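# Three arms stand the enclosure upright in the marked bay

## Task

Get the enclosure standing on its base inside the marked bay, and never let it spin quickly along the way. The arm feet are fixed in metres, with headings in degrees counter-clockwise from +x: arm1 at x=-0.98 y=+0.32 z=+0.38 heading +1; arm2 at x=-0.98 y=-0.32 z=+0.33 heading -2; arm3 at x=+0.86 y=+0.00 z=+0.70 heading +180. At the end every gripper must have released it and the arms must be moved away. It only counts if the enclosure stays upright in the bay on its own, with no robot holding it there.

## Robot and tools

Setup: three identical i2rt Big YAM arms, arm1, arm2 and arm3. Each has six joints, a two-finger gripper and a wrist camera that sits on top of the hand looking toward the fingertips when the hand is level and points forward with joints 1 and 6 at 0. Reach is about 1.0 m from the joint 1 axis. arm1 and arm2 stand side by side at x=-0.98 facing +x. arm3 stands across from them at x=+0.86 facing -x. Two fixed room cameras, cam_high and cam_low, also watch the scene. Loose objects can get a short push from outside now and then.

Frame: everything shares one scene frame. The origin is on the floor and +z points up. The hand point is midway between the fingertips. The hand's z axis runs along the fingers, and the fingers close along its y axis.

execute_actions(actions, cameras): actions is a list holding one action or none. An empty list just reports state and images. An action is an object keyed by arm name, one entry per arm you want to command. Each entry contains "joints", a map from joint name to an absolute target. Targets are places to go to, never offsets. Names, units and ranges:
- joint1_rad, -2.879 to 2.879: turns the whole arm about its foot; positive is counter-clockwise seen from above; 0 unfolds toward the foot's heading.
- joint2_rad, 0 to 3.141: shoulder; 0 has the upper arm pointing back and about level, and larger values lift it up and then forward.
- joint3_rad, 0 to 3.019: elbow; 0 is fully folded, and larger values open it.
- joint4_rad, -1.692 to 1.57: hand pitch; positive tips the fingers up.
- joint5_rad, -1.57 to 1.57: sideways hand swing; positive goes to the arm's right.
- joint6_rad, -2.094 to 2.094: hand roll; positive is clockwise seen from behind the hand.
- gripper_m, 0 to 0.093 metres: the gap between fingertips.
The tolerances for counting a joint as arrived are ±0.045, 0.14, 0.09, 0.055, 0.03, 0.035 rad for joints 1 to 6 and ±0.003 m for the gripper. You can name any subset of joints. Joints you leave out keep pushing toward their earlier targets. Every motion in an action starts at the same moment, and each joint moves at its own speed, so the hand can take a wide, curved path. An action lasts at most 15 s. An unknown key or an out-of-range value rejects the whole call and nothing moves. cameras is a list drawn from arm1_cam_wrist, arm2_cam_wrist, arm3_cam_wrist, cam_high, cam_low, all. Leaving it out, passing null or passing ["all"] returns every camera; [] returns none. Example: {"arm1": {"joints": {"gripper_m": 0.05}}, "arm2": {"joints": {"joint1_rad": 0.3}}}.

wait(seconds, 0 to 10): sends no command, lets the simulation run, then reports state and images. zoom_image(camera, region=[x0,y0,x1,y1]): gives a closer look at part of that camera's most recent full image. Pixel coordinates start at the top-left, and the region can be at most 504x504. finished_scene(scene): closes the scene for good and reports success. Only call it once the enclosure is upright, released and steady.

Reading results: joint_positions reports the actual joint values. joint_status gives how each commanded motion ended. off_target means the joint stopped short and may still be pushing. contact_stop and time_out mean the joint now holds where it stopped. After a time_out, though, a joint can keep a target close by (within 0.375, 0.375, 0.113, 0.225, 0.075, 0.3 rad for joints 1 to 6) and go on pushing, and on_its_own will name it. To stop that push, send the joint its reported position. "joint command not followed", usually with a cause line, means the self and inter-arm collision check blocked that arm's joint targets. Any gripper target in the same action still runs. The arm may retry the blocked targets on later actions. on_its_own covers anything this call did not command, and its "held at" value is the target, not the current position. Joint torques are noisy raw drive outputs with a per-unit offset and scale, so treat them only as rough hints of load. A result that reports a stop cancels the rest of the motion, wait and finish calls in that reply. A target very near the current position may not produce any motion.

MOTOR HEAT: holding a load heats the motors, and this continues while you think. A MOTOR HOT warning appears at 85 °C. At 100 °C the arm goes limp and drops (OVER-TEMPERATURE FAULT), and joint_status shows limit_stop_at_motor_heat; after cooling, send the targets again.

Calibration for each camera (K, distortion, T_world_to_cam) is supplied separately. Each can be off by a few degrees and millimetres, and wrist camera poses also pick up errors from the joint readings.

Things to avoid: the arms do not stop on contact and can push hard, so don't press into the enclosure or the table. Never pinch the arms against each other, since a hard squeeze between two robots ends the run. The collision check ignores fingers, gripper housings and wrist cameras, and it can react too late. Don't let the enclosure tip over quickly, spin fast, slip, drop, or leave the work area or land on the floor. Grip within the finger force limit of about 50 to 62 N. Finish by opening every gripper and backing the arms away.

Each tool is called in YAML: its name, and indented under it one key for each argument.

## Session

I'll start by looking at the scene.

execute_actions:
  actions: []

Scene clock: 0.00 s.
Joint torques (N m, as the arm reports them, + toward a larger angle): no reading
Motor temperatures (°C, as the motors report them): arm1=[28 29 26 26 28 26] | arm2=[27 27 25 25 26 28] | arm3=[27 25 27 25 26 25]
arm1.joint_positions: joint1_rad=-0.302 joint2_rad=+0.637 joint3_rad=+1.420 joint4_rad=-1.536 joint5_rad=-0.017 joint6_rad=+0.124 gripper_m=+0.094
arm1.joint_status: not commanded
arm1.hand: x=-0.7831 y=+0.2638 z=+0.8964 quat_wxyz=(-0.397, -0.183, -0.899, +0.024) (m; scene frame)
arm2.joint_positions: joint1_rad=+0.268 joint2_rad=+0.578 joint3_rad=+1.374 joint4_rad=-1.501 joint5_rad=+0.034 joint6_rad=+0.479 gripper_m=+0.094
arm2.joint_status: not commanded
arm2.hand: x=-0.7847 y=-0.2776 z=+0.8383 quat_wxyz=(-0.396, -0.118, -0.902, -0.128) (m; scene frame)
arm3.joint_positions: joint1_rad=-0.101 joint2_rad=+0.564 joint3_rad=+1.428 joint4_rad=-1.161 joint5_rad=-0.027 joint6_rad=+0.269 gripper_m=+0.094
arm3.joint_status: not commanded
arm3.hand: x=+0.6331 y=+0.0151 z=+1.3071 quat_wxyz=(-0.061, -0.793, +0.137, +0.590) (m; scene frame)
pictures: arm1_cam_wrist, arm2_cam_wrist, arm3_cam_wrist, cam_high, cam_low
Images, in order (width x height): arm1_cam_wrist 504x504, arm2_cam_wrist 504x504, arm3_cam_wrist 504x504, cam_high 896x504, cam_low 896x504.

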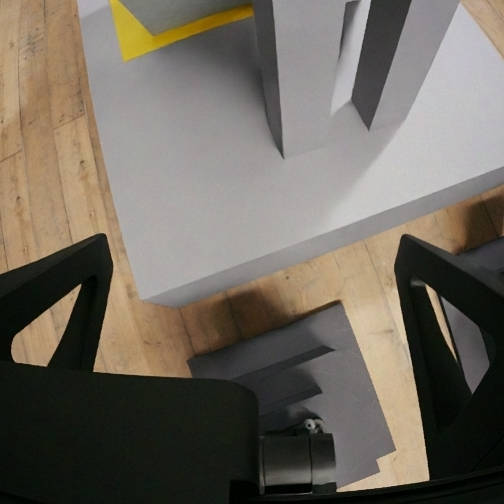

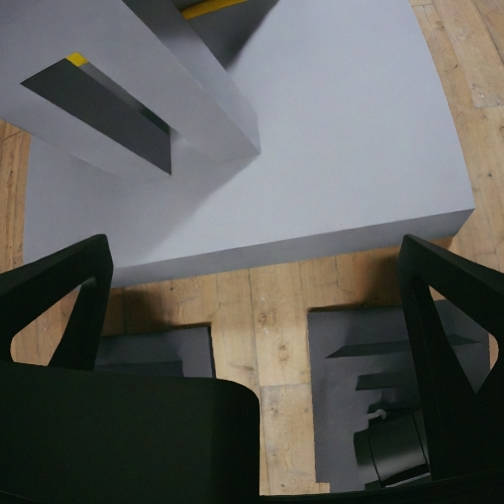

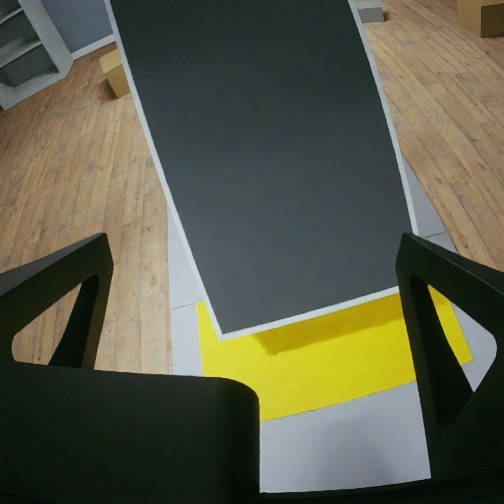

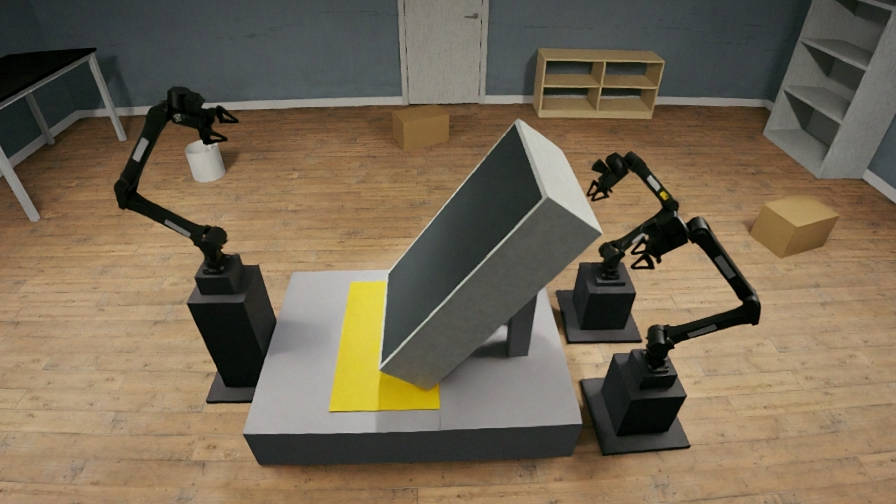

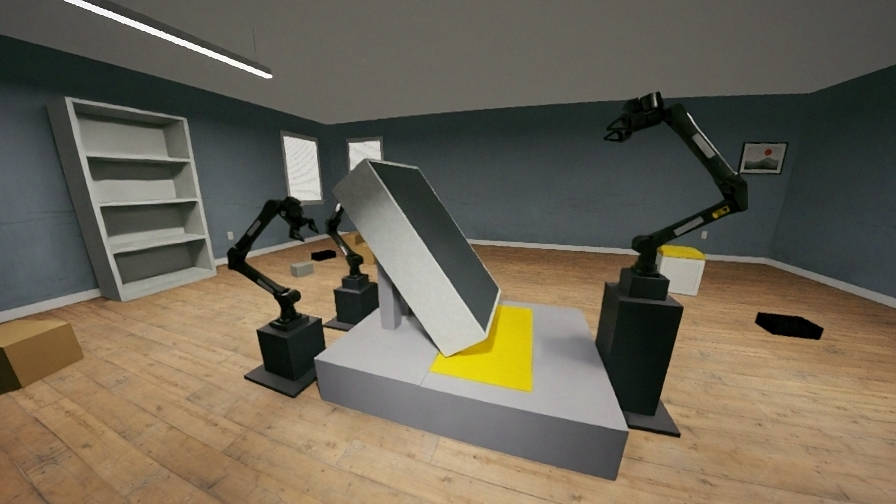

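zoom_image:
  camera: "cam_high"
  region: [230, 100, 730, 480]

zoom_image:
  camera: "cam_low"
  region: [220, 140, 640, 480]

Region (230, 100, 730, 480) of cam_high's 896x504 image, scaled by 1.008, with more detail than that image has; it fills the top 383 rows of this view, and the rest is white.

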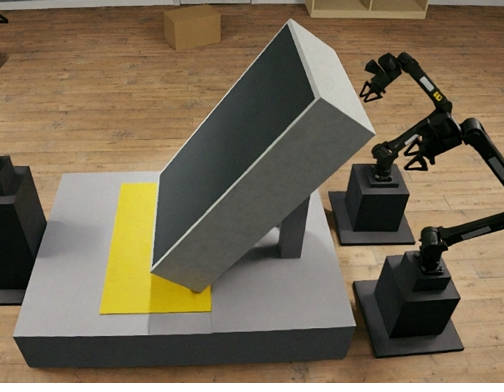

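Region (220, 140, 640, 480) of cam_low's 896x504 image, scaled by 1.200, with more detail than that image has; it fills the top 408 rows of this view, and the rest is white.

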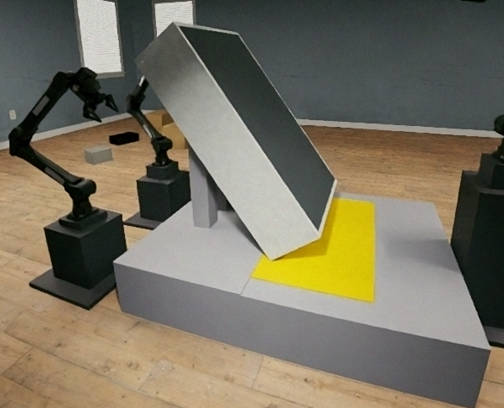

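execute_actions:
  actions:
    - {"arm1": {"joints": {"joint1_rad": -0.175, "joint2_rad": 0.637, "joint3_rad": 1.0, "joint4_rad": 0.0, "joint5_rad": 0, "joint6_rad": 0, "gripper_m": 0}}, "arm2": {"joints": {"joint1_rad": 0.15, "joint2_rad": 0.7, "joint3_rad": 0.9, "joint4_rad": 0.3, "joint5_rad": 0, "joint6_rad": 0, "gripper_m": 0}}, "arm3": {"joints": {"joint1_rad": 0, "joint2_rad": 1.57, "joint3_rad": 1.57, "joint4_rad": 0, "joint5_rad": 0, "joint6_rad": 0, "gripper_m": 0}}}
  cameras: ["cam_high", "cam_low"]

Scene clock: 4.33 s.
Joint torques (N m, as the arm reports them, + toward a larger angle): arm1=[ 2.44 -0.56  8.84  2.99  0.16 -0.1 ] | arm2=[-2.01 -0.8  10.58  2.23  0.04 -0.09] | arm3=[  0.79 -15.68  11.13   3.36   0.14  -0.08]
Motor temperatures (°C, as the motors report them): arm1=[28 29 28 26 28 26] | arm2=[27 27 26 25 26 28] | arm3=[27 26 28 25 26 25]
arm1.joint_positions: joint1_rad=-0.182 joint2_rad=+0.644 joint3_rad=+0.986 joint4_rad=-0.026 joint5_rad=-0.004 joint6_rad=+0.007 gripper_m=+0.000
arm1.joint_status: all done
arm1.hand: x=-0.6343 y=+0.2618 z=+1.0009 quat_wxyz=(-0.807, -0.049, -0.585, +0.063) (m; scene frame)
arm2.joint_positions: joint1_rad=+0.152 joint2_rad=+0.711 joint3_rad=+0.883 joint4_rad=+0.278 joint5_rad=+0.002 joint6_rad=+0.009 gripper_m=+0.000
arm2.joint_status: all done
arm2.hand: x=-0.6015 y=-0.2729 z=+0.9300 quat_wxyz=(-0.843, +0.030, -0.534, -0.051) (m; scene frame)
arm3.joint_positions: joint1_rad=-0.011 joint2_rad=+1.566 joint3_rad=+1.559 joint4_rad=-0.014 joint5_rad=-0.004 joint6_rad=+0.011 gripper_m=+0.000
arm3.joint_status: all done
arm3.hand: x=+0.1385 y=+0.0029 z=+1.1978 quat_wxyz=(-0.002, -0.716, +0.004, +0.698) (m; scene frame)
pictures: cam_high, cam_low
Images, in order (width x height): cam_high 896x504, cam_low 896x504.

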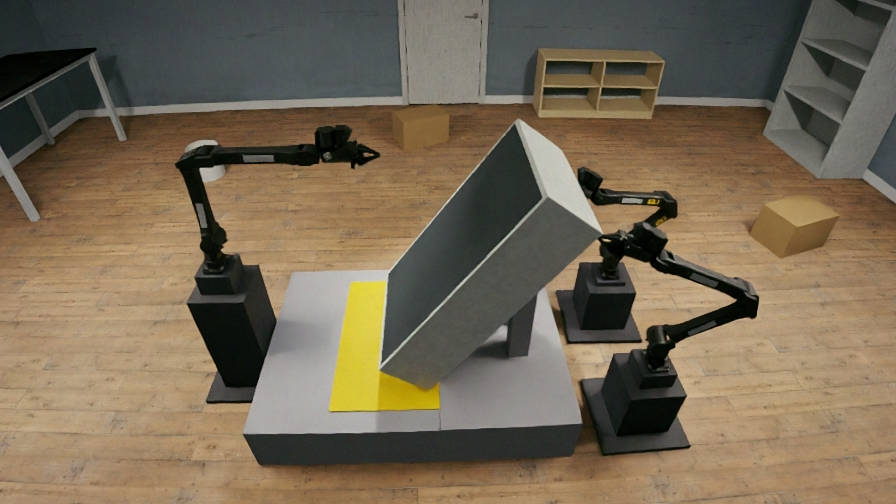

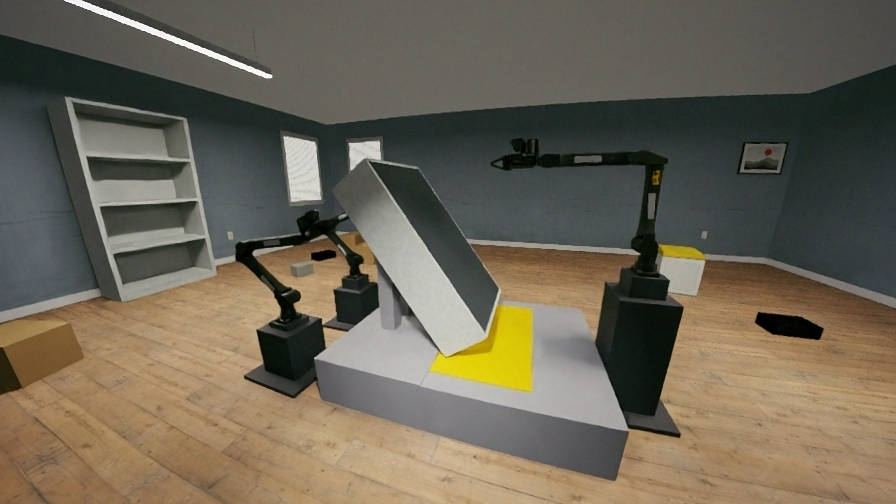

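execute_actions:
  actions:
    - {"arm1": {"joints": {"joint2_rad": 0.80, "joint3_rad": 0.91, "joint4_rad": 0.32}}, "arm2": {"joints": {"joint2_rad": 0.80, "joint3_rad": 0.99, "joint4_rad": 0.32}}, "arm3": {"joints": {"joint2_rad": 2.087, "joint3_rad": 1.995, "joint4_rad": 0.01}}}

Scene clock: 8.10 s.
Joint torques (N m, as the arm reports them, + toward a larger angle): arm1=[ 2.6  -2.88  9.25  2.75  0.14 -0.1 ] | arm2=[-2.4  -1.07 13.2   2.3   0.05 -0.05] | arm3=[  0.75 -23.15  14.44   3.23   0.15  -0.08]
Motor temperatures (°C, as the motors report them): arm1=[28 29 29 26 28 26] | arm2=[27 27 28 25 26 28] | arm3=[27 26 30 25 26 25]
arm1.joint_positions: joint1_rad=-0.182 joint2_rad=+0.807 joint3_rad=+0.894 joint4_rad=+0.297 joint5_rad=-0.004 joint6_rad=+0.007 gripper_m=+0.000
arm1.joint_status: all done
arm1.hand: x=-0.5711 y=+0.2512 z=+0.9605 quat_wxyz=(-0.826, -0.047, -0.557, +0.065) (m; scene frame)
arm2.joint_positions: joint1_rad=+0.152 joint2_rad=+0.800 joint3_rad=+0.942 joint4_rad=+0.301 joint5_rad=+0.002 joint6_rad=+0.009 gripper_m=+0.000
arm2.joint_status: all done
arm2.hand: x=-0.5716 y=-0.2694 z=+0.9373 quat_wxyz=(-0.841, +0.030, -0.537, -0.051) (m; scene frame)
arm3.joint_positions: joint1_rad=-0.011 joint2_rad=+2.089 joint3_rad=+1.940 joint4_rad=+0.003 joint5_rad=-0.004 joint6_rad=+0.010 gripper_m=+0.000
arm3.joint_status: all done
arm3.hand: x=-0.0347 y=+0.0046 z=+1.0282 quat_wxyz=(-0.001, -0.758, +0.004, +0.652) (m; scene frame)
pictures: arm1_cam_wrist, arm2_cam_wrist, arm3_cam_wrist, cam_high, cam_low
camera_calibration (this result's frames):
arm1_cam_wrist: T_world_to_cam=[[-0.152375, -0.988318, 0.00318353, 0.166189], [-0.239825, 0.03385, -0.970226, 0.789805], [0.958784, -0.148601, -0.242181, 0.938414], [0, 0, 0, 1]] pos_world=[-0.684998, 0.276962, 0.993027]
arm2_cam_wrist: T_world_to_cam=[[0.134981, -0.990818, 0.00778003, -0.196479], [-0.183514, -0.0327149, -0.982473, 0.810611], [0.973706, 0.131187, -0.186245, 0.887154], [0, 0, 0, 1]] pos_world=[-0.688548, -0.284539, 0.963159]
arm3_cam_wrist: T_world_to_cam=[[-0.0104426, 0.999931, 0.00544984, -0.0132463], [0.697776, 0.0111907, -0.716228, 0.767355], [-0.71624, -0.0036765, -0.697845, 0.813213], [0, 0, 0, 1]] pos_world=[0.0468752, 0.00764791, 1.11717]
Images, in order (width x height): arm1_cam_wrist 504x504, arm2_cam_wrist 504x504, arm3_cam_wrist 504x504, cam_high 896x504, cam_low 896x504.

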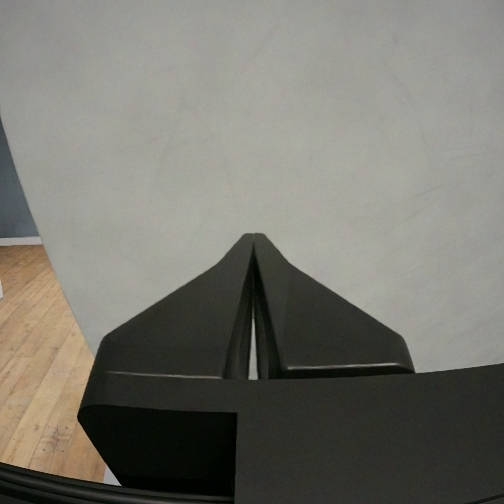

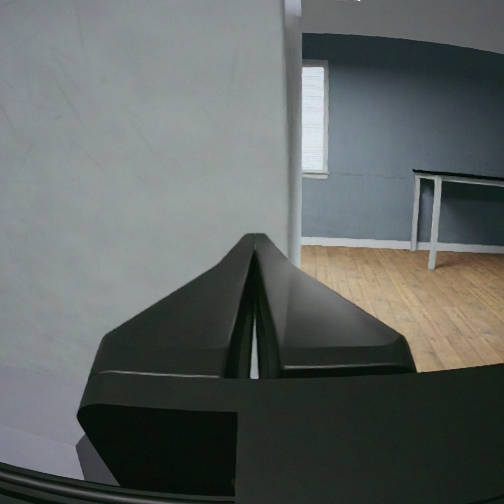

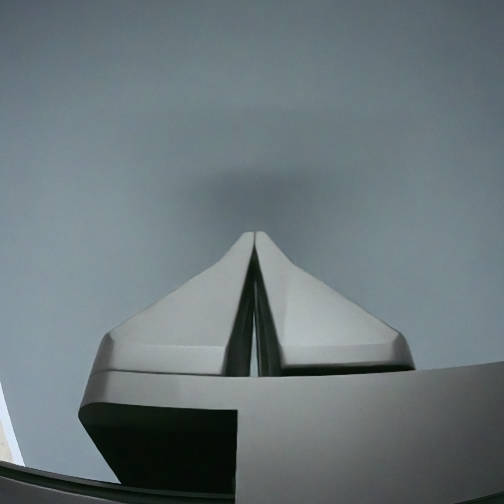

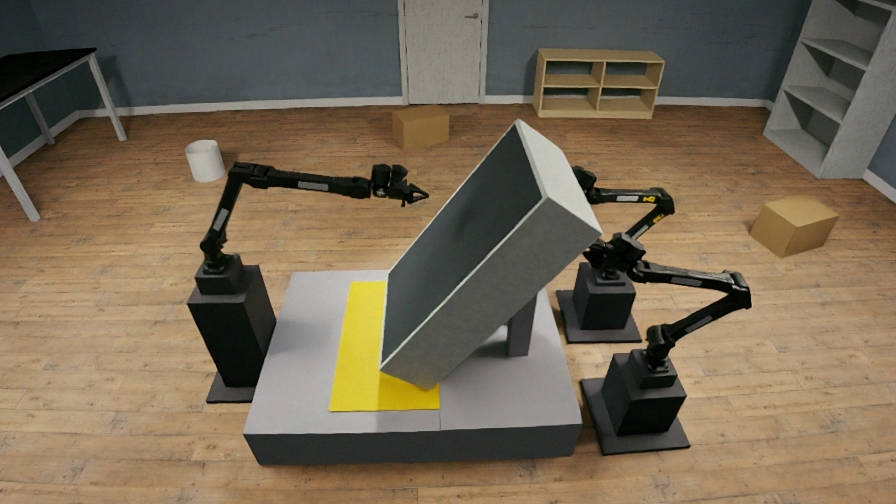

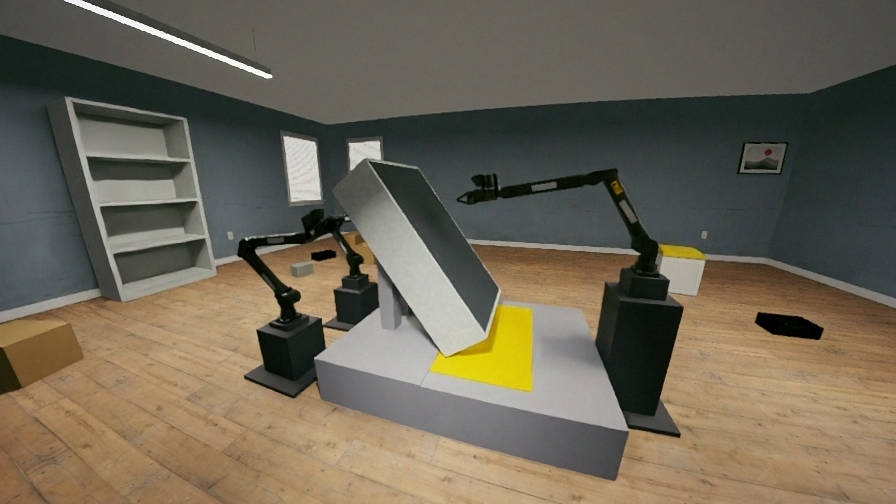

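execute_actions:
  actions:
    - {"arm1": {"joints": {"joint2_rad": 0.87, "joint3_rad": 1.01}}, "arm2": {"joints": {"joint1_rad": 0.265, "joint2_rad": 0.88, "joint3_rad": 1.10}}}
  cameras: ["arm1_cam_wrist", "arm2_cam_wrist", "cam_low"]

Scene clock: 9.77 s.
Joint torques (N m, as the arm reports them, + toward a larger angle): arm1=[ 2.62 -2.   13.95  2.59  0.09 -0.1 ] | arm2=[-2.91 -1.27 13.4   2.07  0.14 -0.06] | arm3=[  0.8  -23.22  14.62   3.12   0.15  -0.08]
Motor temperatures (°C, as the motors report them): arm1=[28 29 29 26 28 26] | arm2=[27 27 29 25 26 28] | arm3=[27 27 31 25 26 25]
arm1.joint_positions: joint1_rad=-0.182 joint2_rad=+0.854 joint3_rad=+0.924 joint4_rad=+0.299 joint5_rad=-0.002 joint6_rad=+0.006 gripper_m=+0.000
arm1.joint_status: all done
arm1.hand: x=-0.5544 y=+0.2482 z=+0.9606 quat_wxyz=(-0.822, -0.048, -0.563, +0.065) (m; scene frame)
arm2.joint_positions: joint1_rad=+0.268 joint2_rad=+0.877 joint3_rad=+1.050 joint4_rad=+0.301 joint5_rad=+0.000 joint6_rad=+0.009 gripper_m=+0.000
arm2.joint_status: all done
arm2.hand: x=-0.5602 y=-0.2181 z=+0.9711 quat_wxyz=(-0.845, +0.060, -0.522, -0.101) (m; scene frame)
arm3.joint_positions: joint1_rad=-0.011 joint2_rad=+2.089 joint3_rad=+1.940 joint4_rad=+0.003 joint5_rad=-0.004 joint6_rad=+0.010 gripper_m=+0.000
arm3.joint_status: not commanded
arm3.hand: x=-0.0347 y=+0.0046 z=+1.0282 quat_wxyz=(-0.001, -0.758, +0.004, +0.652) (m; scene frame)
pictures: arm1_cam_wrist, arm2_cam_wrist, cam_low
camera_calibration (this result's frames):
arm1_cam_wrist: T_world_to_cam=[[-0.154009, -0.988064, 0.00316536, 0.164761], [-0.25327, 0.03638, -0.966711, 0.782515], [0.955058, -0.149684, -0.25585, 0.933366], [0, 0, 0, 1]] pos_world=[-0.667857, 0.274036, 0.994746]
arm2_cam_wrist: T_world_to_cam=[[0.24907, -0.968449, 0.00845502, -0.0793679], [-0.149068, -0.046961, -0.987711, 0.868872], [0.956945, 0.244749, -0.156061, 0.861662], [0, 0, 0, 1]] pos_world=[-0.675274, -0.246951, 0.993337]
Images, in order (width x height): arm1_cam_wrist 504x504, arm2_cam_wrist 504x504, cam_low 896x504.

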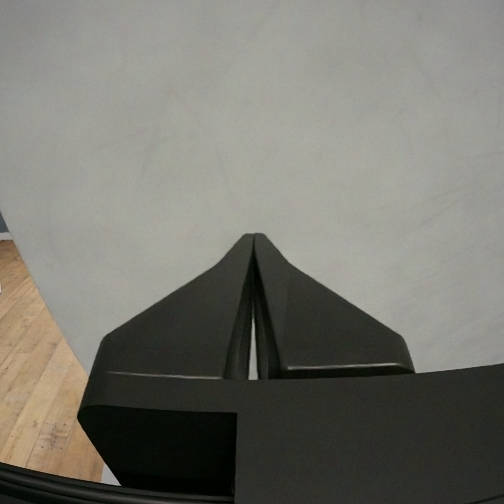

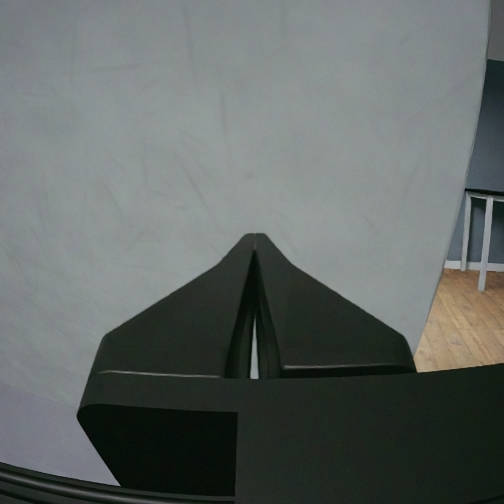

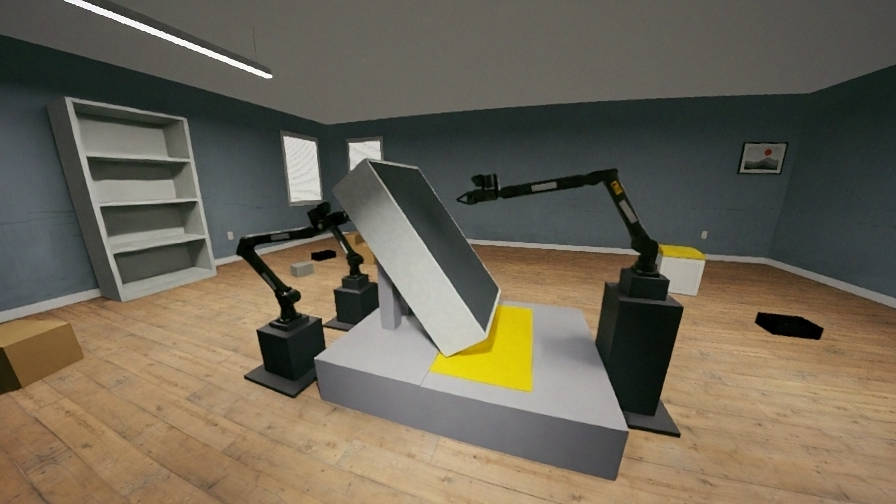

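execute_actions:
  actions:
    - {"arm1": {"joints": {"joint2_rad": 0.93, "joint3_rad": 1.08}}, "arm2": {"joints": {"joint2_rad": 0.96, "joint3_rad": 1.20}}}
  cameras: ["cam_low"]

Scene clock: 11.90 s.
Joint torques (N m, as the arm reports them, + toward a larger angle): arm1=[ 2.54  1.75 15.57  2.65  0.09 -0.09] | arm2=[-2.36  3.24 18.32  2.08 -0.03 -0.05] | arm3=[  0.77 -23.18  14.63   3.13   0.15  -0.08]
Motor temperatures (°C, as the motors report them): arm1=[28 29 32 26 28 26] | arm2=[27 27 32 25 26 28] | arm3=[27 27 32 25 26 25]
arm1.joint_positions: joint1_rad=-0.182 joint2_rad=+0.863 joint3_rad=+0.934 joint4_rad=+0.299 joint5_rad=-0.002 joint6_rad=+0.006 gripper_m=+0.000
arm1.joint_status: joint3_rad time_out (moved +0.011 of +0.156); the others done
arm1.on_its_own: joint3_rad reads +0.934 and still pushes toward +1.047 since a time_out
arm1.hand: x=-0.5512 y=+0.2480 z=+0.9630 quat_wxyz=(-0.823, -0.047, -0.563, +0.065) (m; scene frame)
arm2.joint_positions: joint1_rad=+0.268 joint2_rad=+0.898 joint3_rad=+1.078 joint4_rad=+0.300 joint5_rad=+0.003 joint6_rad=+0.009 gripper_m=+0.000
arm2.joint_status: joint3_rad time_out (moved +0.028 of +0.150); the others done
arm2.on_its_own: joint3_rad reads +1.078 and still pushes toward +1.191 since a time_out
arm2.hand: x=-0.5544 y=-0.2171 z=+0.9792 quat_wxyz=(-0.847, +0.059, -0.519, -0.100) (m; scene frame)
arm3.joint_positions: joint1_rad=-0.011 joint2_rad=+2.089 joint3_rad=+1.940 joint4_rad=+0.003 joint5_rad=-0.004 joint6_rad=+0.010 gripper_m=+0.000
arm3.joint_status: not commanded
arm3.hand: x=-0.0347 y=+0.0046 z=+1.0282 quat_wxyz=(-0.001, -0.758, +0.004, +0.652) (m; scene frame)
pictures: cam_low
Images, in order (width x height): cam_low 896x504.

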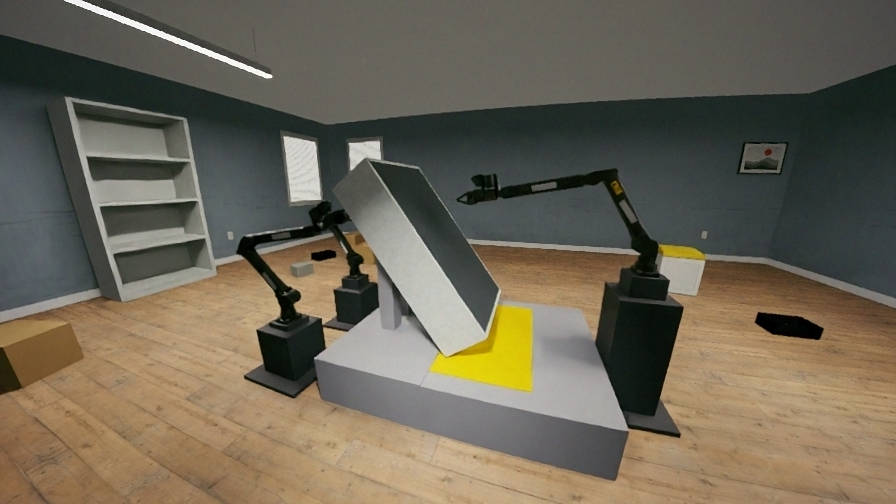

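execute_actions:
  actions:
    - {"arm1": {"joints": {"joint2_rad": 1.02, "joint3_rad": 1.06}}, "arm2": {"joints": {"joint2_rad": 1.055, "joint3_rad": 1.20}}}
  cameras: ["cam_low"]

Scene clock: 13.20 s.
Joint torques (N m, as the arm reports them, + toward a larger angle): arm1=[ 2.11  2.85 12.94  1.71  0.01 -0.09] | arm2=[-1.96  5.02 14.72  1.34 -0.19 -0.07] | arm3=[  0.77 -23.17  14.64   3.14   0.15  -0.08]
Motor temperatures (°C, as the motors report them): arm1=[28 29 33 26 28 26] | arm2=[27 27 33 25 26 28] | arm3=[27 27 32 26 26 25]
arm1.joint_positions: joint1_rad=-0.177 joint2_rad=+0.931 joint3_rad=+0.985 joint4_rad=+0.321 joint5_rad=-0.001 joint6_rad=+0.006 gripper_m=+0.000
arm1.joint_status: all done
arm1.hand: x=-0.5284 y=+0.2461 z=+0.9700 quat_wxyz=(-0.824, -0.046, -0.561, +0.064) (m; scene frame)
arm2.joint_positions: joint1_rad=+0.261 joint2_rad=+0.959 joint3_rad=+1.133 joint4_rad=+0.321 joint5_rad=+0.008 joint6_rad=+0.009 gripper_m=+0.000
arm2.joint_status: all done
arm2.hand: x=-0.5344 y=-0.2164 z=+0.9904 quat_wxyz=(-0.851, +0.054, -0.513, -0.097) (m; scene frame)
arm3.joint_positions: joint1_rad=-0.011 joint2_rad=+2.089 joint3_rad=+1.940 joint4_rad=+0.003 joint5_rad=-0.004 joint6_rad=+0.010 gripper_m=+0.000
arm3.joint_status: not commanded
arm3.hand: x=-0.0347 y=+0.0046 z=+1.0282 quat_wxyz=(-0.001, -0.758, +0.004, +0.652) (m; scene frame)
pictures: cam_low
Images, in order (width x height): cam_low 896x504.

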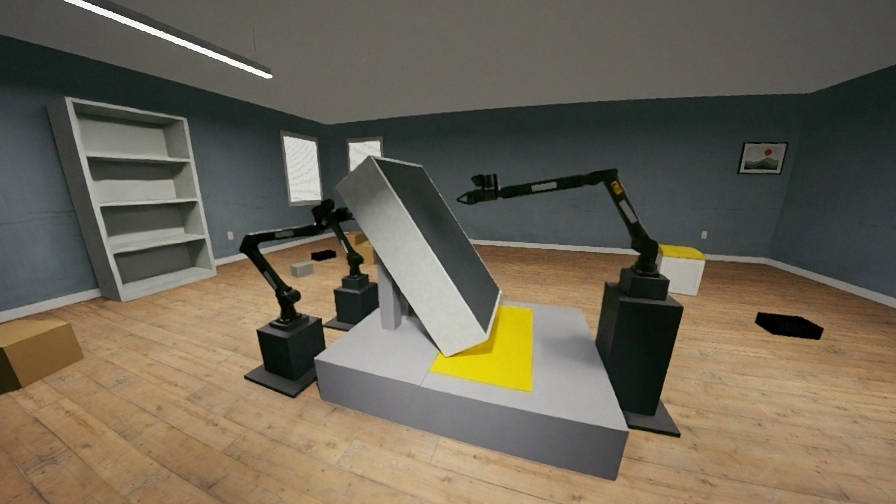

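execute_actions:
  actions:
    - {"arm1": {"joints": {"joint2_rad": 1.14, "joint3_rad": 1.18}}, "arm2": {"joints": {"joint2_rad": 1.175, "joint3_rad": 1.32}}}
  cameras: ["cam_low"]

execute_actions:
  actions:
    - {"arm1": {"joints": {"joint2_rad": 1.26, "joint3_rad": 1.30}}, "arm2": {"joints": {"joint2_rad": 1.295, "joint3_rad": 1.44}}}
  cameras: ["cam_low", "cam_high"]

Scene clock: 14.40 s.
Joint torques (N m, as the arm reports them, + toward a larger angle): arm1=[ 1.64 -3.03 11.9   1.75 -0.03 -0.09] | arm2=[-1.3  -0.82 12.44  1.43  0.03 -0.03] | arm3=[  0.72 -23.16  14.64   3.14   0.15  -0.09]
Motor temperatures (°C, as the motors report them): arm1=[28 29 33 26 28 26] | arm2=[27 27 34 25 26 28] | arm3=[27 28 33 26 26 25]
arm1.joint_positions: joint1_rad=-0.172 joint2_rad=+1.095 joint3_rad=+1.126 joint4_rad=+0.321 joint5_rad=+0.001 joint6_rad=+0.006 gripper_m=+0.000
arm1.joint_status: all done
arm1.hand: x=-0.4679 y=+0.2385 z=+0.9790 quat_wxyz=(-0.817, -0.046, -0.571, +0.062) (m; scene frame)
arm2.joint_positions: joint1_rad=+0.258 joint2_rad=+1.118 joint3_rad=+1.280 joint4_rad=+0.325 joint5_rad=+0.002 joint6_rad=+0.008 gripper_m=+0.000
arm2.joint_status: all done
arm2.hand: x=-0.4765 y=-0.2033 z=+1.0048 quat_wxyz=(-0.849, +0.057, -0.516, -0.097) (m; scene frame)
arm3.joint_positions: joint1_rad=-0.011 joint2_rad=+2.089 joint3_rad=+1.940 joint4_rad=+0.003 joint5_rad=-0.004 joint6_rad=+0.010 gripper_m=+0.000
arm3.joint_status: not commanded
arm3.hand: x=-0.0347 y=+0.0046 z=+1.0282 quat_wxyz=(-0.001, -0.758, +0.004, +0.652) (m; scene frame)
pictures: cam_low
Images, in order (width x height): cam_low 896x504.

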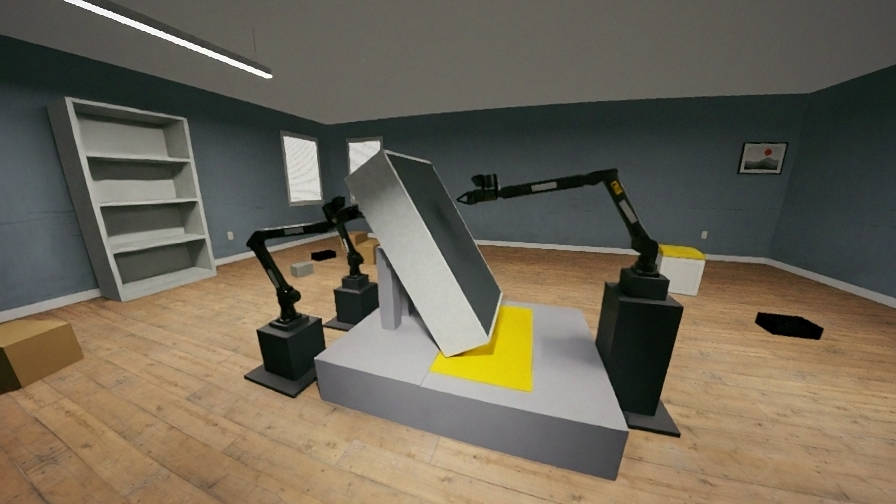

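Scene clock: 15.37 s.
Joint torques (N m, as the arm reports them, + toward a larger angle): arm1=[ 1.11 -5.24 11.97  1.72  0.04 -0.09] | arm2=[-1.62 -2.79 12.38  1.42  0.04 -0.1 ] | arm3=[  0.73 -23.19  14.63   3.13   0.15  -0.08]
Motor temperatures (°C, as the motors report them): arm1=[28 29 33 26 28 26] | arm2=[27 28 34 25 26 28] | arm3=[27 28 33 26 26 25]
arm1.joint_positions: joint1_rad=-0.171 joint2_rad=+1.219 joint3_rad=+1.241 joint4_rad=+0.321 joint5_rad=-0.001 joint6_rad=+0.006 gripper_m=+0.000
arm1.joint_status: all done
arm1.hand: x=-0.4212 y=+0.2325 z=+0.9852 quat_wxyz=(-0.815, -0.046, -0.574, +0.060) (m; scene frame)
arm2.joint_positions: joint1_rad=+0.259 joint2_rad=+1.246 joint3_rad=+1.401 joint4_rad=+0.325 joint5_rad=+0.001 joint6_rad=+0.008 gripper_m=+0.000
arm2.joint_status: all done
arm2.hand: x=-0.4284 y=-0.1920 z=+1.0103 quat_wxyz=(-0.847, +0.058, -0.519, -0.097) (m; scene frame)
arm3.joint_positions: joint1_rad=-0.011 joint2_rad=+2.089 joint3_rad=+1.940 joint4_rad=+0.003 joint5_rad=-0.004 joint6_rad=+0.010 gripper_m=+0.000
arm3.joint_status: not commanded
arm3.hand: x=-0.0347 y=+0.0046 z=+1.0282 quat_wxyz=(-0.001, -0.758, +0.004, +0.652) (m; scene frame)
pictures: cam_high, cam_low
Images, in order (width x height): cam_high 896x504, cam_low 896x504.

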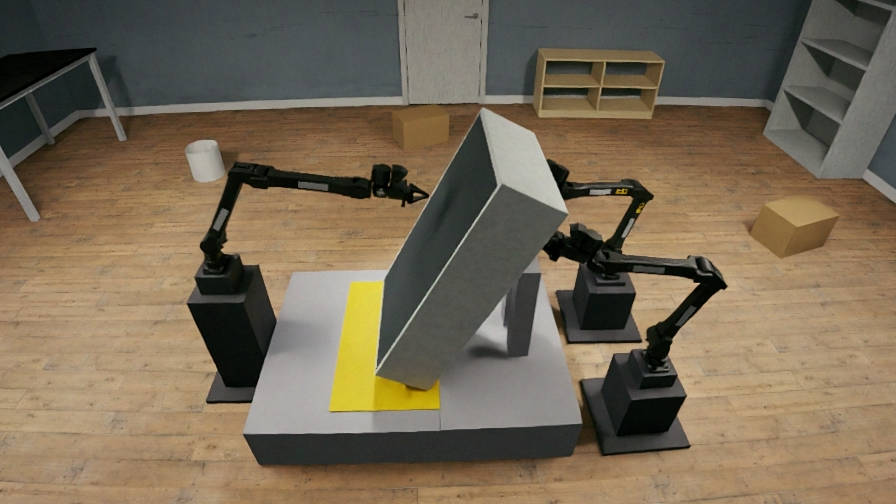

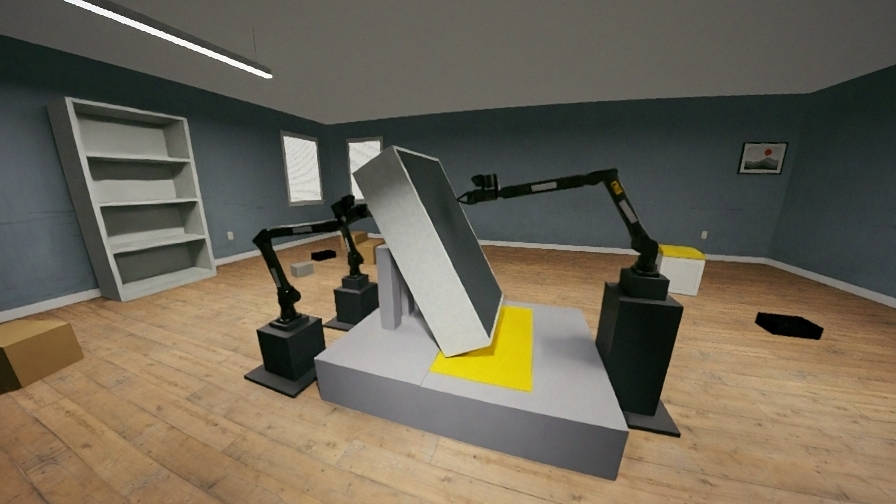

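execute_actions:
  actions:
    - {"arm1": {"joints": {"joint2_rad": 1.38, "joint3_rad": 1.42}}, "arm2": {"joints": {"joint2_rad": 1.415, "joint3_rad": 1.56}}}
  cameras: []

execute_actions:
  actions:
    - {"arm1": {"joints": {"joint2_rad": 1.50, "joint3_rad": 1.54}}, "arm2": {"joints": {"joint2_rad": 1.535, "joint3_rad": 1.68}}}
  cameras: ["cam_low", "cam_high", "arm3_cam_wrist"]

Scene clock: 16.60 s.
Joint torques (N m, as the arm reports them, + toward a larger angle): arm1=[ 1.34 -8.12 11.86  1.63  0.07 -0.08] | arm2=[-1.97 -7.17 12.28  1.4   0.15 -0.03] | arm3=[  0.77 -23.2   14.64   3.12   0.15  -0.09]
Motor temperatures (°C, as the motors report them): arm1=[28 29 34 26 28 26] | arm2=[27 28 34 25 26 28] | arm3=[27 28 33 26 26 25]
arm1.joint_positions: joint1_rad=-0.169 joint2_rad=+1.355 joint3_rad=+1.365 joint4_rad=+0.321 joint5_rad=-0.002 joint6_rad=+0.006 gripper_m=+0.000
arm1.joint_status: all done
arm1.hand: x=-0.3684 y=+0.2257 z=+0.9833 quat_wxyz=(-0.812, -0.045, -0.579, +0.059) (m; scene frame)
arm2.joint_positions: joint1_rad=+0.261 joint2_rad=+1.389 joint3_rad=+1.524 joint4_rad=+0.325 joint5_rad=+0.000 joint6_rad=+0.008 gripper_m=+0.000
arm2.joint_status: all done
arm2.hand: x=-0.3724 y=-0.1779 z=+1.0026 quat_wxyz=(-0.842, +0.060, -0.527, -0.097) (m; scene frame)
arm3.joint_positions: joint1_rad=-0.011 joint2_rad=+2.089 joint3_rad=+1.940 joint4_rad=+0.003 joint5_rad=-0.004 joint6_rad=+0.010 gripper_m=+0.000
arm3.joint_status: not commanded
arm3.hand: x=-0.0347 y=+0.0046 z=+1.0282 quat_wxyz=(-0.001, -0.758, +0.004, +0.652) (m; scene frame)
pictures: none
No camera images: the call's "cameras" was empty. Leave "cameras" out to get every camera's image.

Scene clock: 17.70 s.
Joint torques (N m, as the arm reports them, + toward a larger angle): arm1=[  1.14 -11.57  11.91   1.71   0.13  -0.08] | arm2=[ -1.66 -11.21  12.43   1.29   0.13  -0.05] | arm3=[  0.76 -23.05  14.51   3.16   0.15  -0.08]
Motor temperatures (°C, as the motors report them): arm1=[28 29 34 26 28 26] | arm2=[27 28 35 25 26 28] | arm3=[27 28 34 26 26 25]
arm1.joint_positions: joint1_rad=-0.168 joint2_rad=+1.488 joint3_rad=+1.486 joint4_rad=+0.321 joint5_rad=-0.003 joint6_rad=+0.006 gripper_m=+0.000
arm1.joint_status: all done
arm1.hand: x=-0.3170 y=+0.2183 z=+0.9742 quat_wxyz=(-0.808, -0.045, -0.584, +0.058) (m; scene frame)
arm2.joint_positions: joint1_rad=+0.260 joint2_rad=+1.527 joint3_rad=+1.640 joint4_rad=+0.324 joint5_rad=+0.000 joint6_rad=+0.008 gripper_m=+0.000
arm2.joint_status: all done
arm2.hand: x=-0.3171 y=-0.1662 z=+0.9853 quat_wxyz=(-0.836, +0.060, -0.537, -0.096) (m; scene frame)
arm3.joint_positions: joint1_rad=-0.011 joint2_rad=+2.087 joint3_rad=+1.942 joint4_rad=+0.003 joint5_rad=-0.004 joint6_rad=+0.010 gripper_m=+0.000
arm3.joint_status: not commanded
arm3.hand: x=-0.0344 y=+0.0046 z=+1.0317 quat_wxyz=(-0.001, -0.757, +0.004, +0.654) (m; scene frame)
pictures: arm3_cam_wrist, cam_high, cam_low
camera_calibration (this result's frames):
arm3_cam_wrist: T_world_to_cam=[[-0.0104328, 0.99993, 0.00552837, -0.0133282], [0.69449, 0.0112234, -0.719415, 0.772789], [-0.719427, -0.00366608, -0.694559, 0.812414], [0, 0, 0, 1]] pos_world=[0.0476382, 0.00763232, 1.1203]
Images, in order (width x height): arm3_cam_wrist 504x504, cam_high 896x504, cam_low 896x504.

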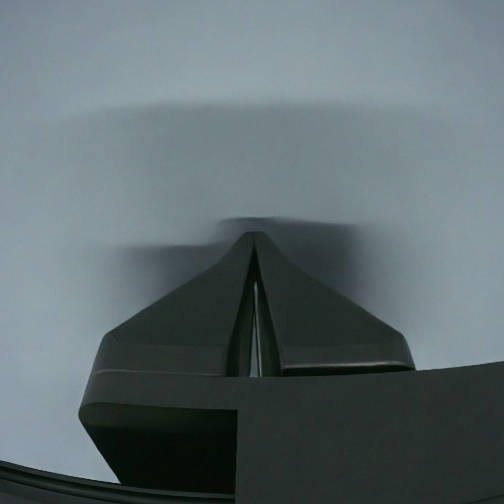

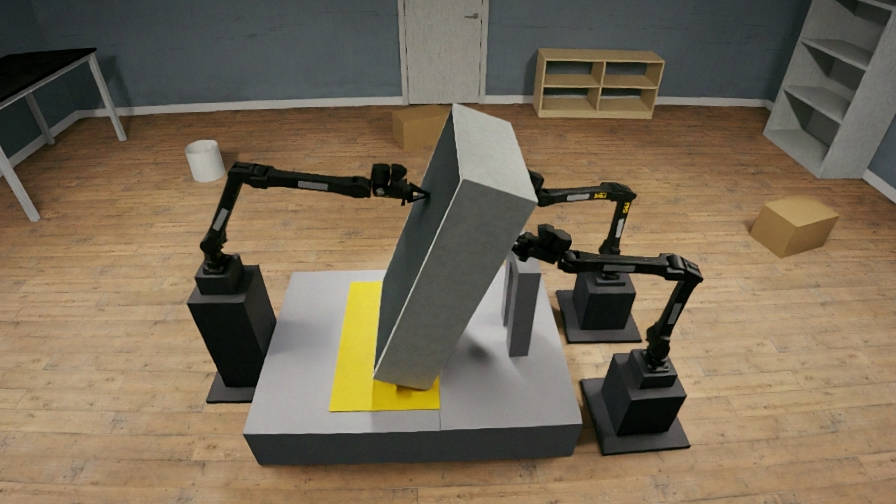

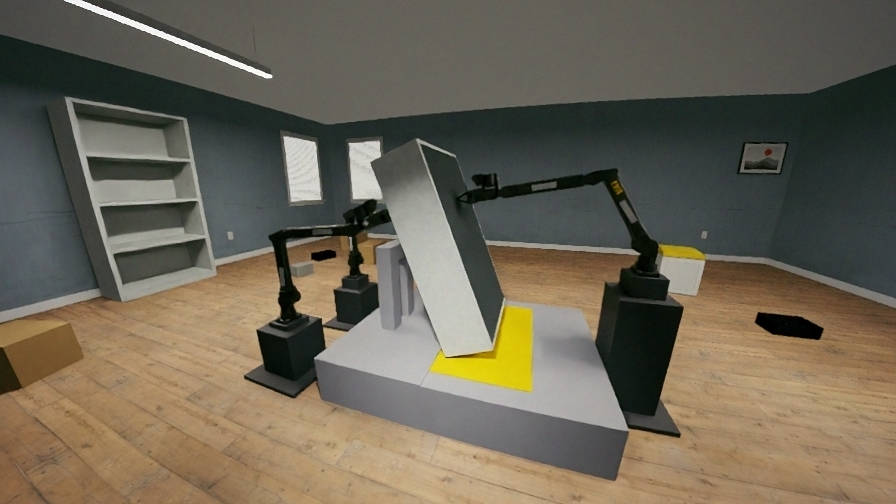

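execute_actions:
  actions:
    - {"arm1": {"joints": {"joint2_rad": 1.58, "joint3_rad": 1.62}}, "arm2": {"joints": {"joint2_rad": 1.615, "joint3_rad": 1.76}}, "arm3": {"joints": {"joint2_rad": 2.0, "joint3_rad": 1.87}}}
  cameras: ["cam_low", "arm3_cam_wrist"]

Scene clock: 19.20 s.
Joint torques (N m, as the arm reports them, + toward a larger angle): arm1=[  0.54 -12.67  12.27   1.79   0.12  -0.1 ] | arm2=[ -1.68 -11.5   13.26   1.25   0.07  -0.07] | arm3=[  0.77 -20.75   9.18   3.12   0.15  -0.08]
Motor temperatures (°C, as the motors report them): arm1=[28 29 35 26 28 26] | arm2=[27 28 35 25 26 28] | arm3=[27 28 34 26 26 25]
arm1.joint_positions: joint1_rad=-0.168 joint2_rad=+1.571 joint3_rad=+1.558 joint4_rad=+0.321 joint5_rad=-0.003 joint6_rad=+0.006 gripper_m=+0.000
arm1.joint_status: all done
arm1.hand: x=-0.2849 y=+0.2134 z=+0.9635 quat_wxyz=(-0.805, -0.045, -0.588, +0.058) (m; scene frame)
arm2.joint_positions: joint1_rad=+0.259 joint2_rad=+1.608 joint3_rad=+1.711 joint4_rad=+0.324 joint5_rad=+0.002 joint6_rad=+0.008 gripper_m=+0.000
arm2.joint_status: all done
arm2.hand: x=-0.2857 y=-0.1598 z=+0.9732 quat_wxyz=(-0.833, +0.060, -0.541, -0.095) (m; scene frame)
arm3.joint_positions: joint1_rad=-0.011 joint2_rad=+1.988 joint3_rad=+1.885 joint4_rad=+0.003 joint5_rad=-0.004 joint6_rad=+0.010 gripper_m=+0.000
arm3.joint_status: all done
arm3.hand: x=-0.0073 y=+0.0043 z=+1.0809 quat_wxyz=(-0.001, -0.743, +0.004, +0.669) (m; scene frame)
pictures: arm3_cam_wrist, cam_low
camera_calibration (this result's frames):
arm3_cam_wrist: T_world_to_cam=[[-0.010326, 0.999927, 0.0062459, -0.0137458], [0.663699, 0.0115256, -0.747911, 0.81992], [-0.747929, -0.00357757, -0.663769, 0.832548], [0, 0, 0, 1]] pos_world=[0.0783645, 0.00727326, 1.16593]
Images, in order (width x height): arm3_cam_wrist 504x504, cam_low 896x504.

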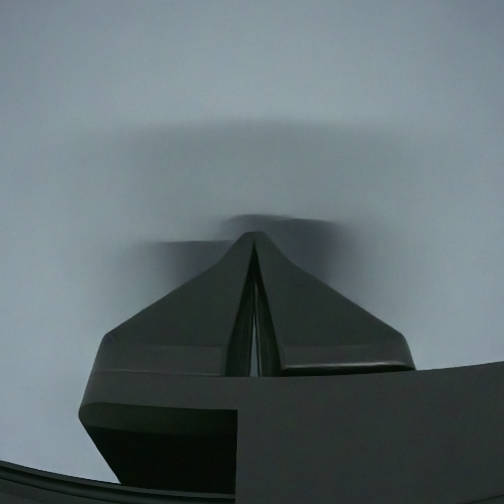

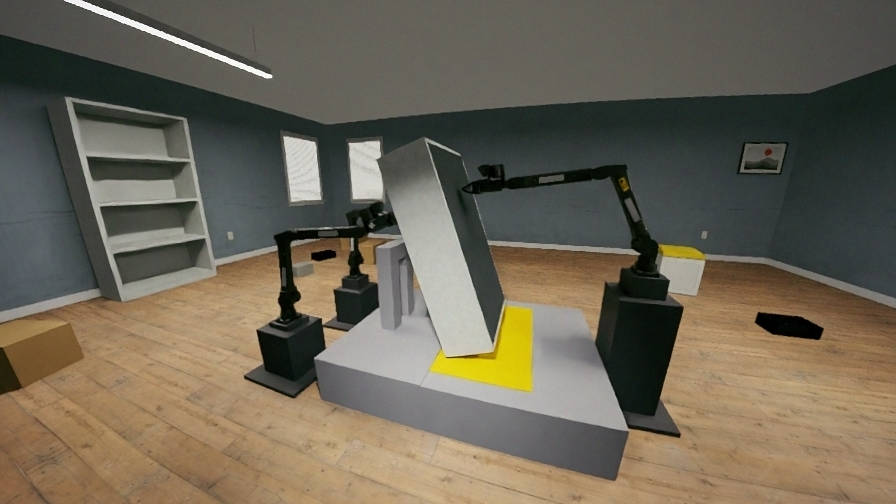

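execute_actions:
  actions:
    - {"arm1": {"joints": {"joint2_rad": 1.66, "joint3_rad": 1.70}}, "arm2": {"joints": {"joint2_rad": 1.695, "joint3_rad": 1.84}}, "arm3": {"joints": {"joint2_rad": 1.93, "joint3_rad": 1.79}}}
  cameras: ["cam_low", "arm3_cam_wrist"]

Scene clock: 20.63 s.
Joint torques (N m, as the arm reports them, + toward a larger angle): arm1=[  1.36 -14.74  12.34   1.8    0.19  -0.09] | arm2=[ -1.56 -13.47  13.46   1.53   0.02  -0.08] | arm3=[  0.75 -20.42   9.84   3.17   0.14  -0.08]
Motor temperatures (°C, as the motors report them): arm1=[28 29 35 26 28 26] | arm2=[27 28 36 25 26 28] | arm3=[27 29 34 26 26 25]
arm1.joint_positions: joint1_rad=-0.168 joint2_rad=+1.663 joint3_rad=+1.637 joint4_rad=+0.321 joint5_rad=-0.004 joint6_rad=+0.006 gripper_m=+0.000
arm1.joint_status: all done
arm1.hand: x=-0.2501 y=+0.2083 z=+0.9479 quat_wxyz=(-0.802, -0.045, -0.593, +0.057) (m; scene frame)
arm2.joint_positions: joint1_rad=+0.259 joint2_rad=+1.687 joint3_rad=+1.789 joint4_rad=+0.323 joint5_rad=+0.002 joint6_rad=+0.008 gripper_m=+0.000
arm2.joint_status: all done
arm2.hand: x=-0.2569 y=-0.1533 z=+0.9646 quat_wxyz=(-0.833, +0.060, -0.542, -0.095) (m; scene frame)
arm3.joint_positions: joint1_rad=-0.011 joint2_rad=+1.922 joint3_rad=+1.796 joint4_rad=+0.002 joint5_rad=-0.004 joint6_rad=+0.010 gripper_m=+0.000
arm3.joint_status: all done
arm3.hand: x=+0.0157 y=+0.0042 z=+1.0794 quat_wxyz=(-0.001, -0.751, +0.004, +0.660) (m; scene frame)
pictures: arm3_cam_wrist, cam_low
camera_calibration (this result's frames):
arm3_cam_wrist: T_world_to_cam=[[-0.0100135, 0.999933, 0.00587774, -0.0130234], [0.681763, 0.0111271, -0.731488, 0.785569], [-0.731505, -0.00331751, -0.681828, 0.867964], [0, 0, 0, 1]] pos_world=[0.0992174, 0.00716095, 1.16651]
Images, in order (width x height): arm3_cam_wrist 504x504, cam_low 896x504.

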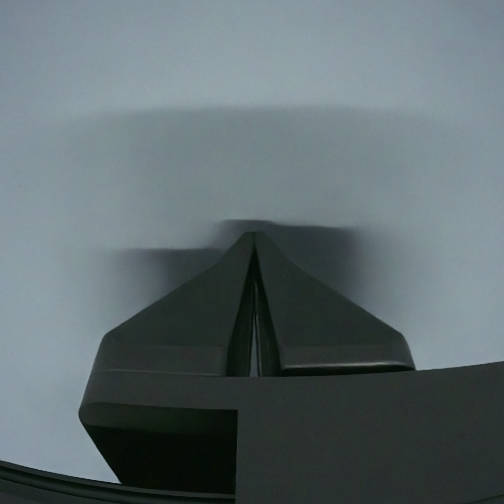

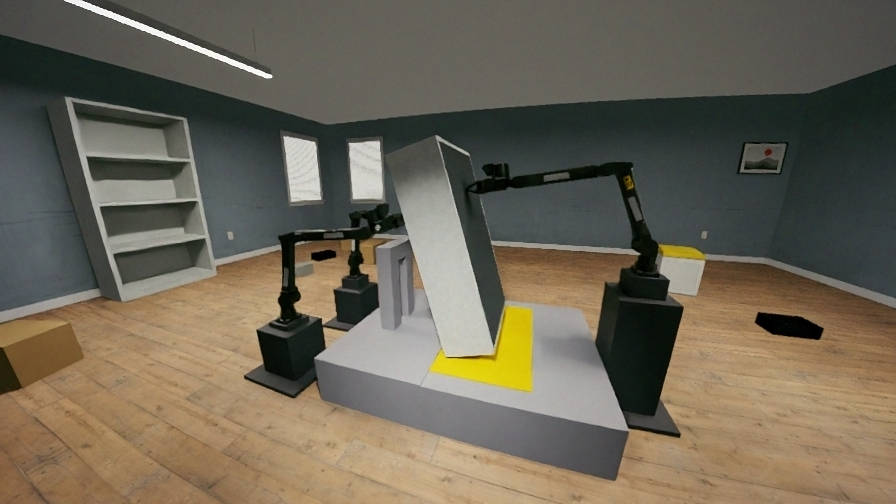

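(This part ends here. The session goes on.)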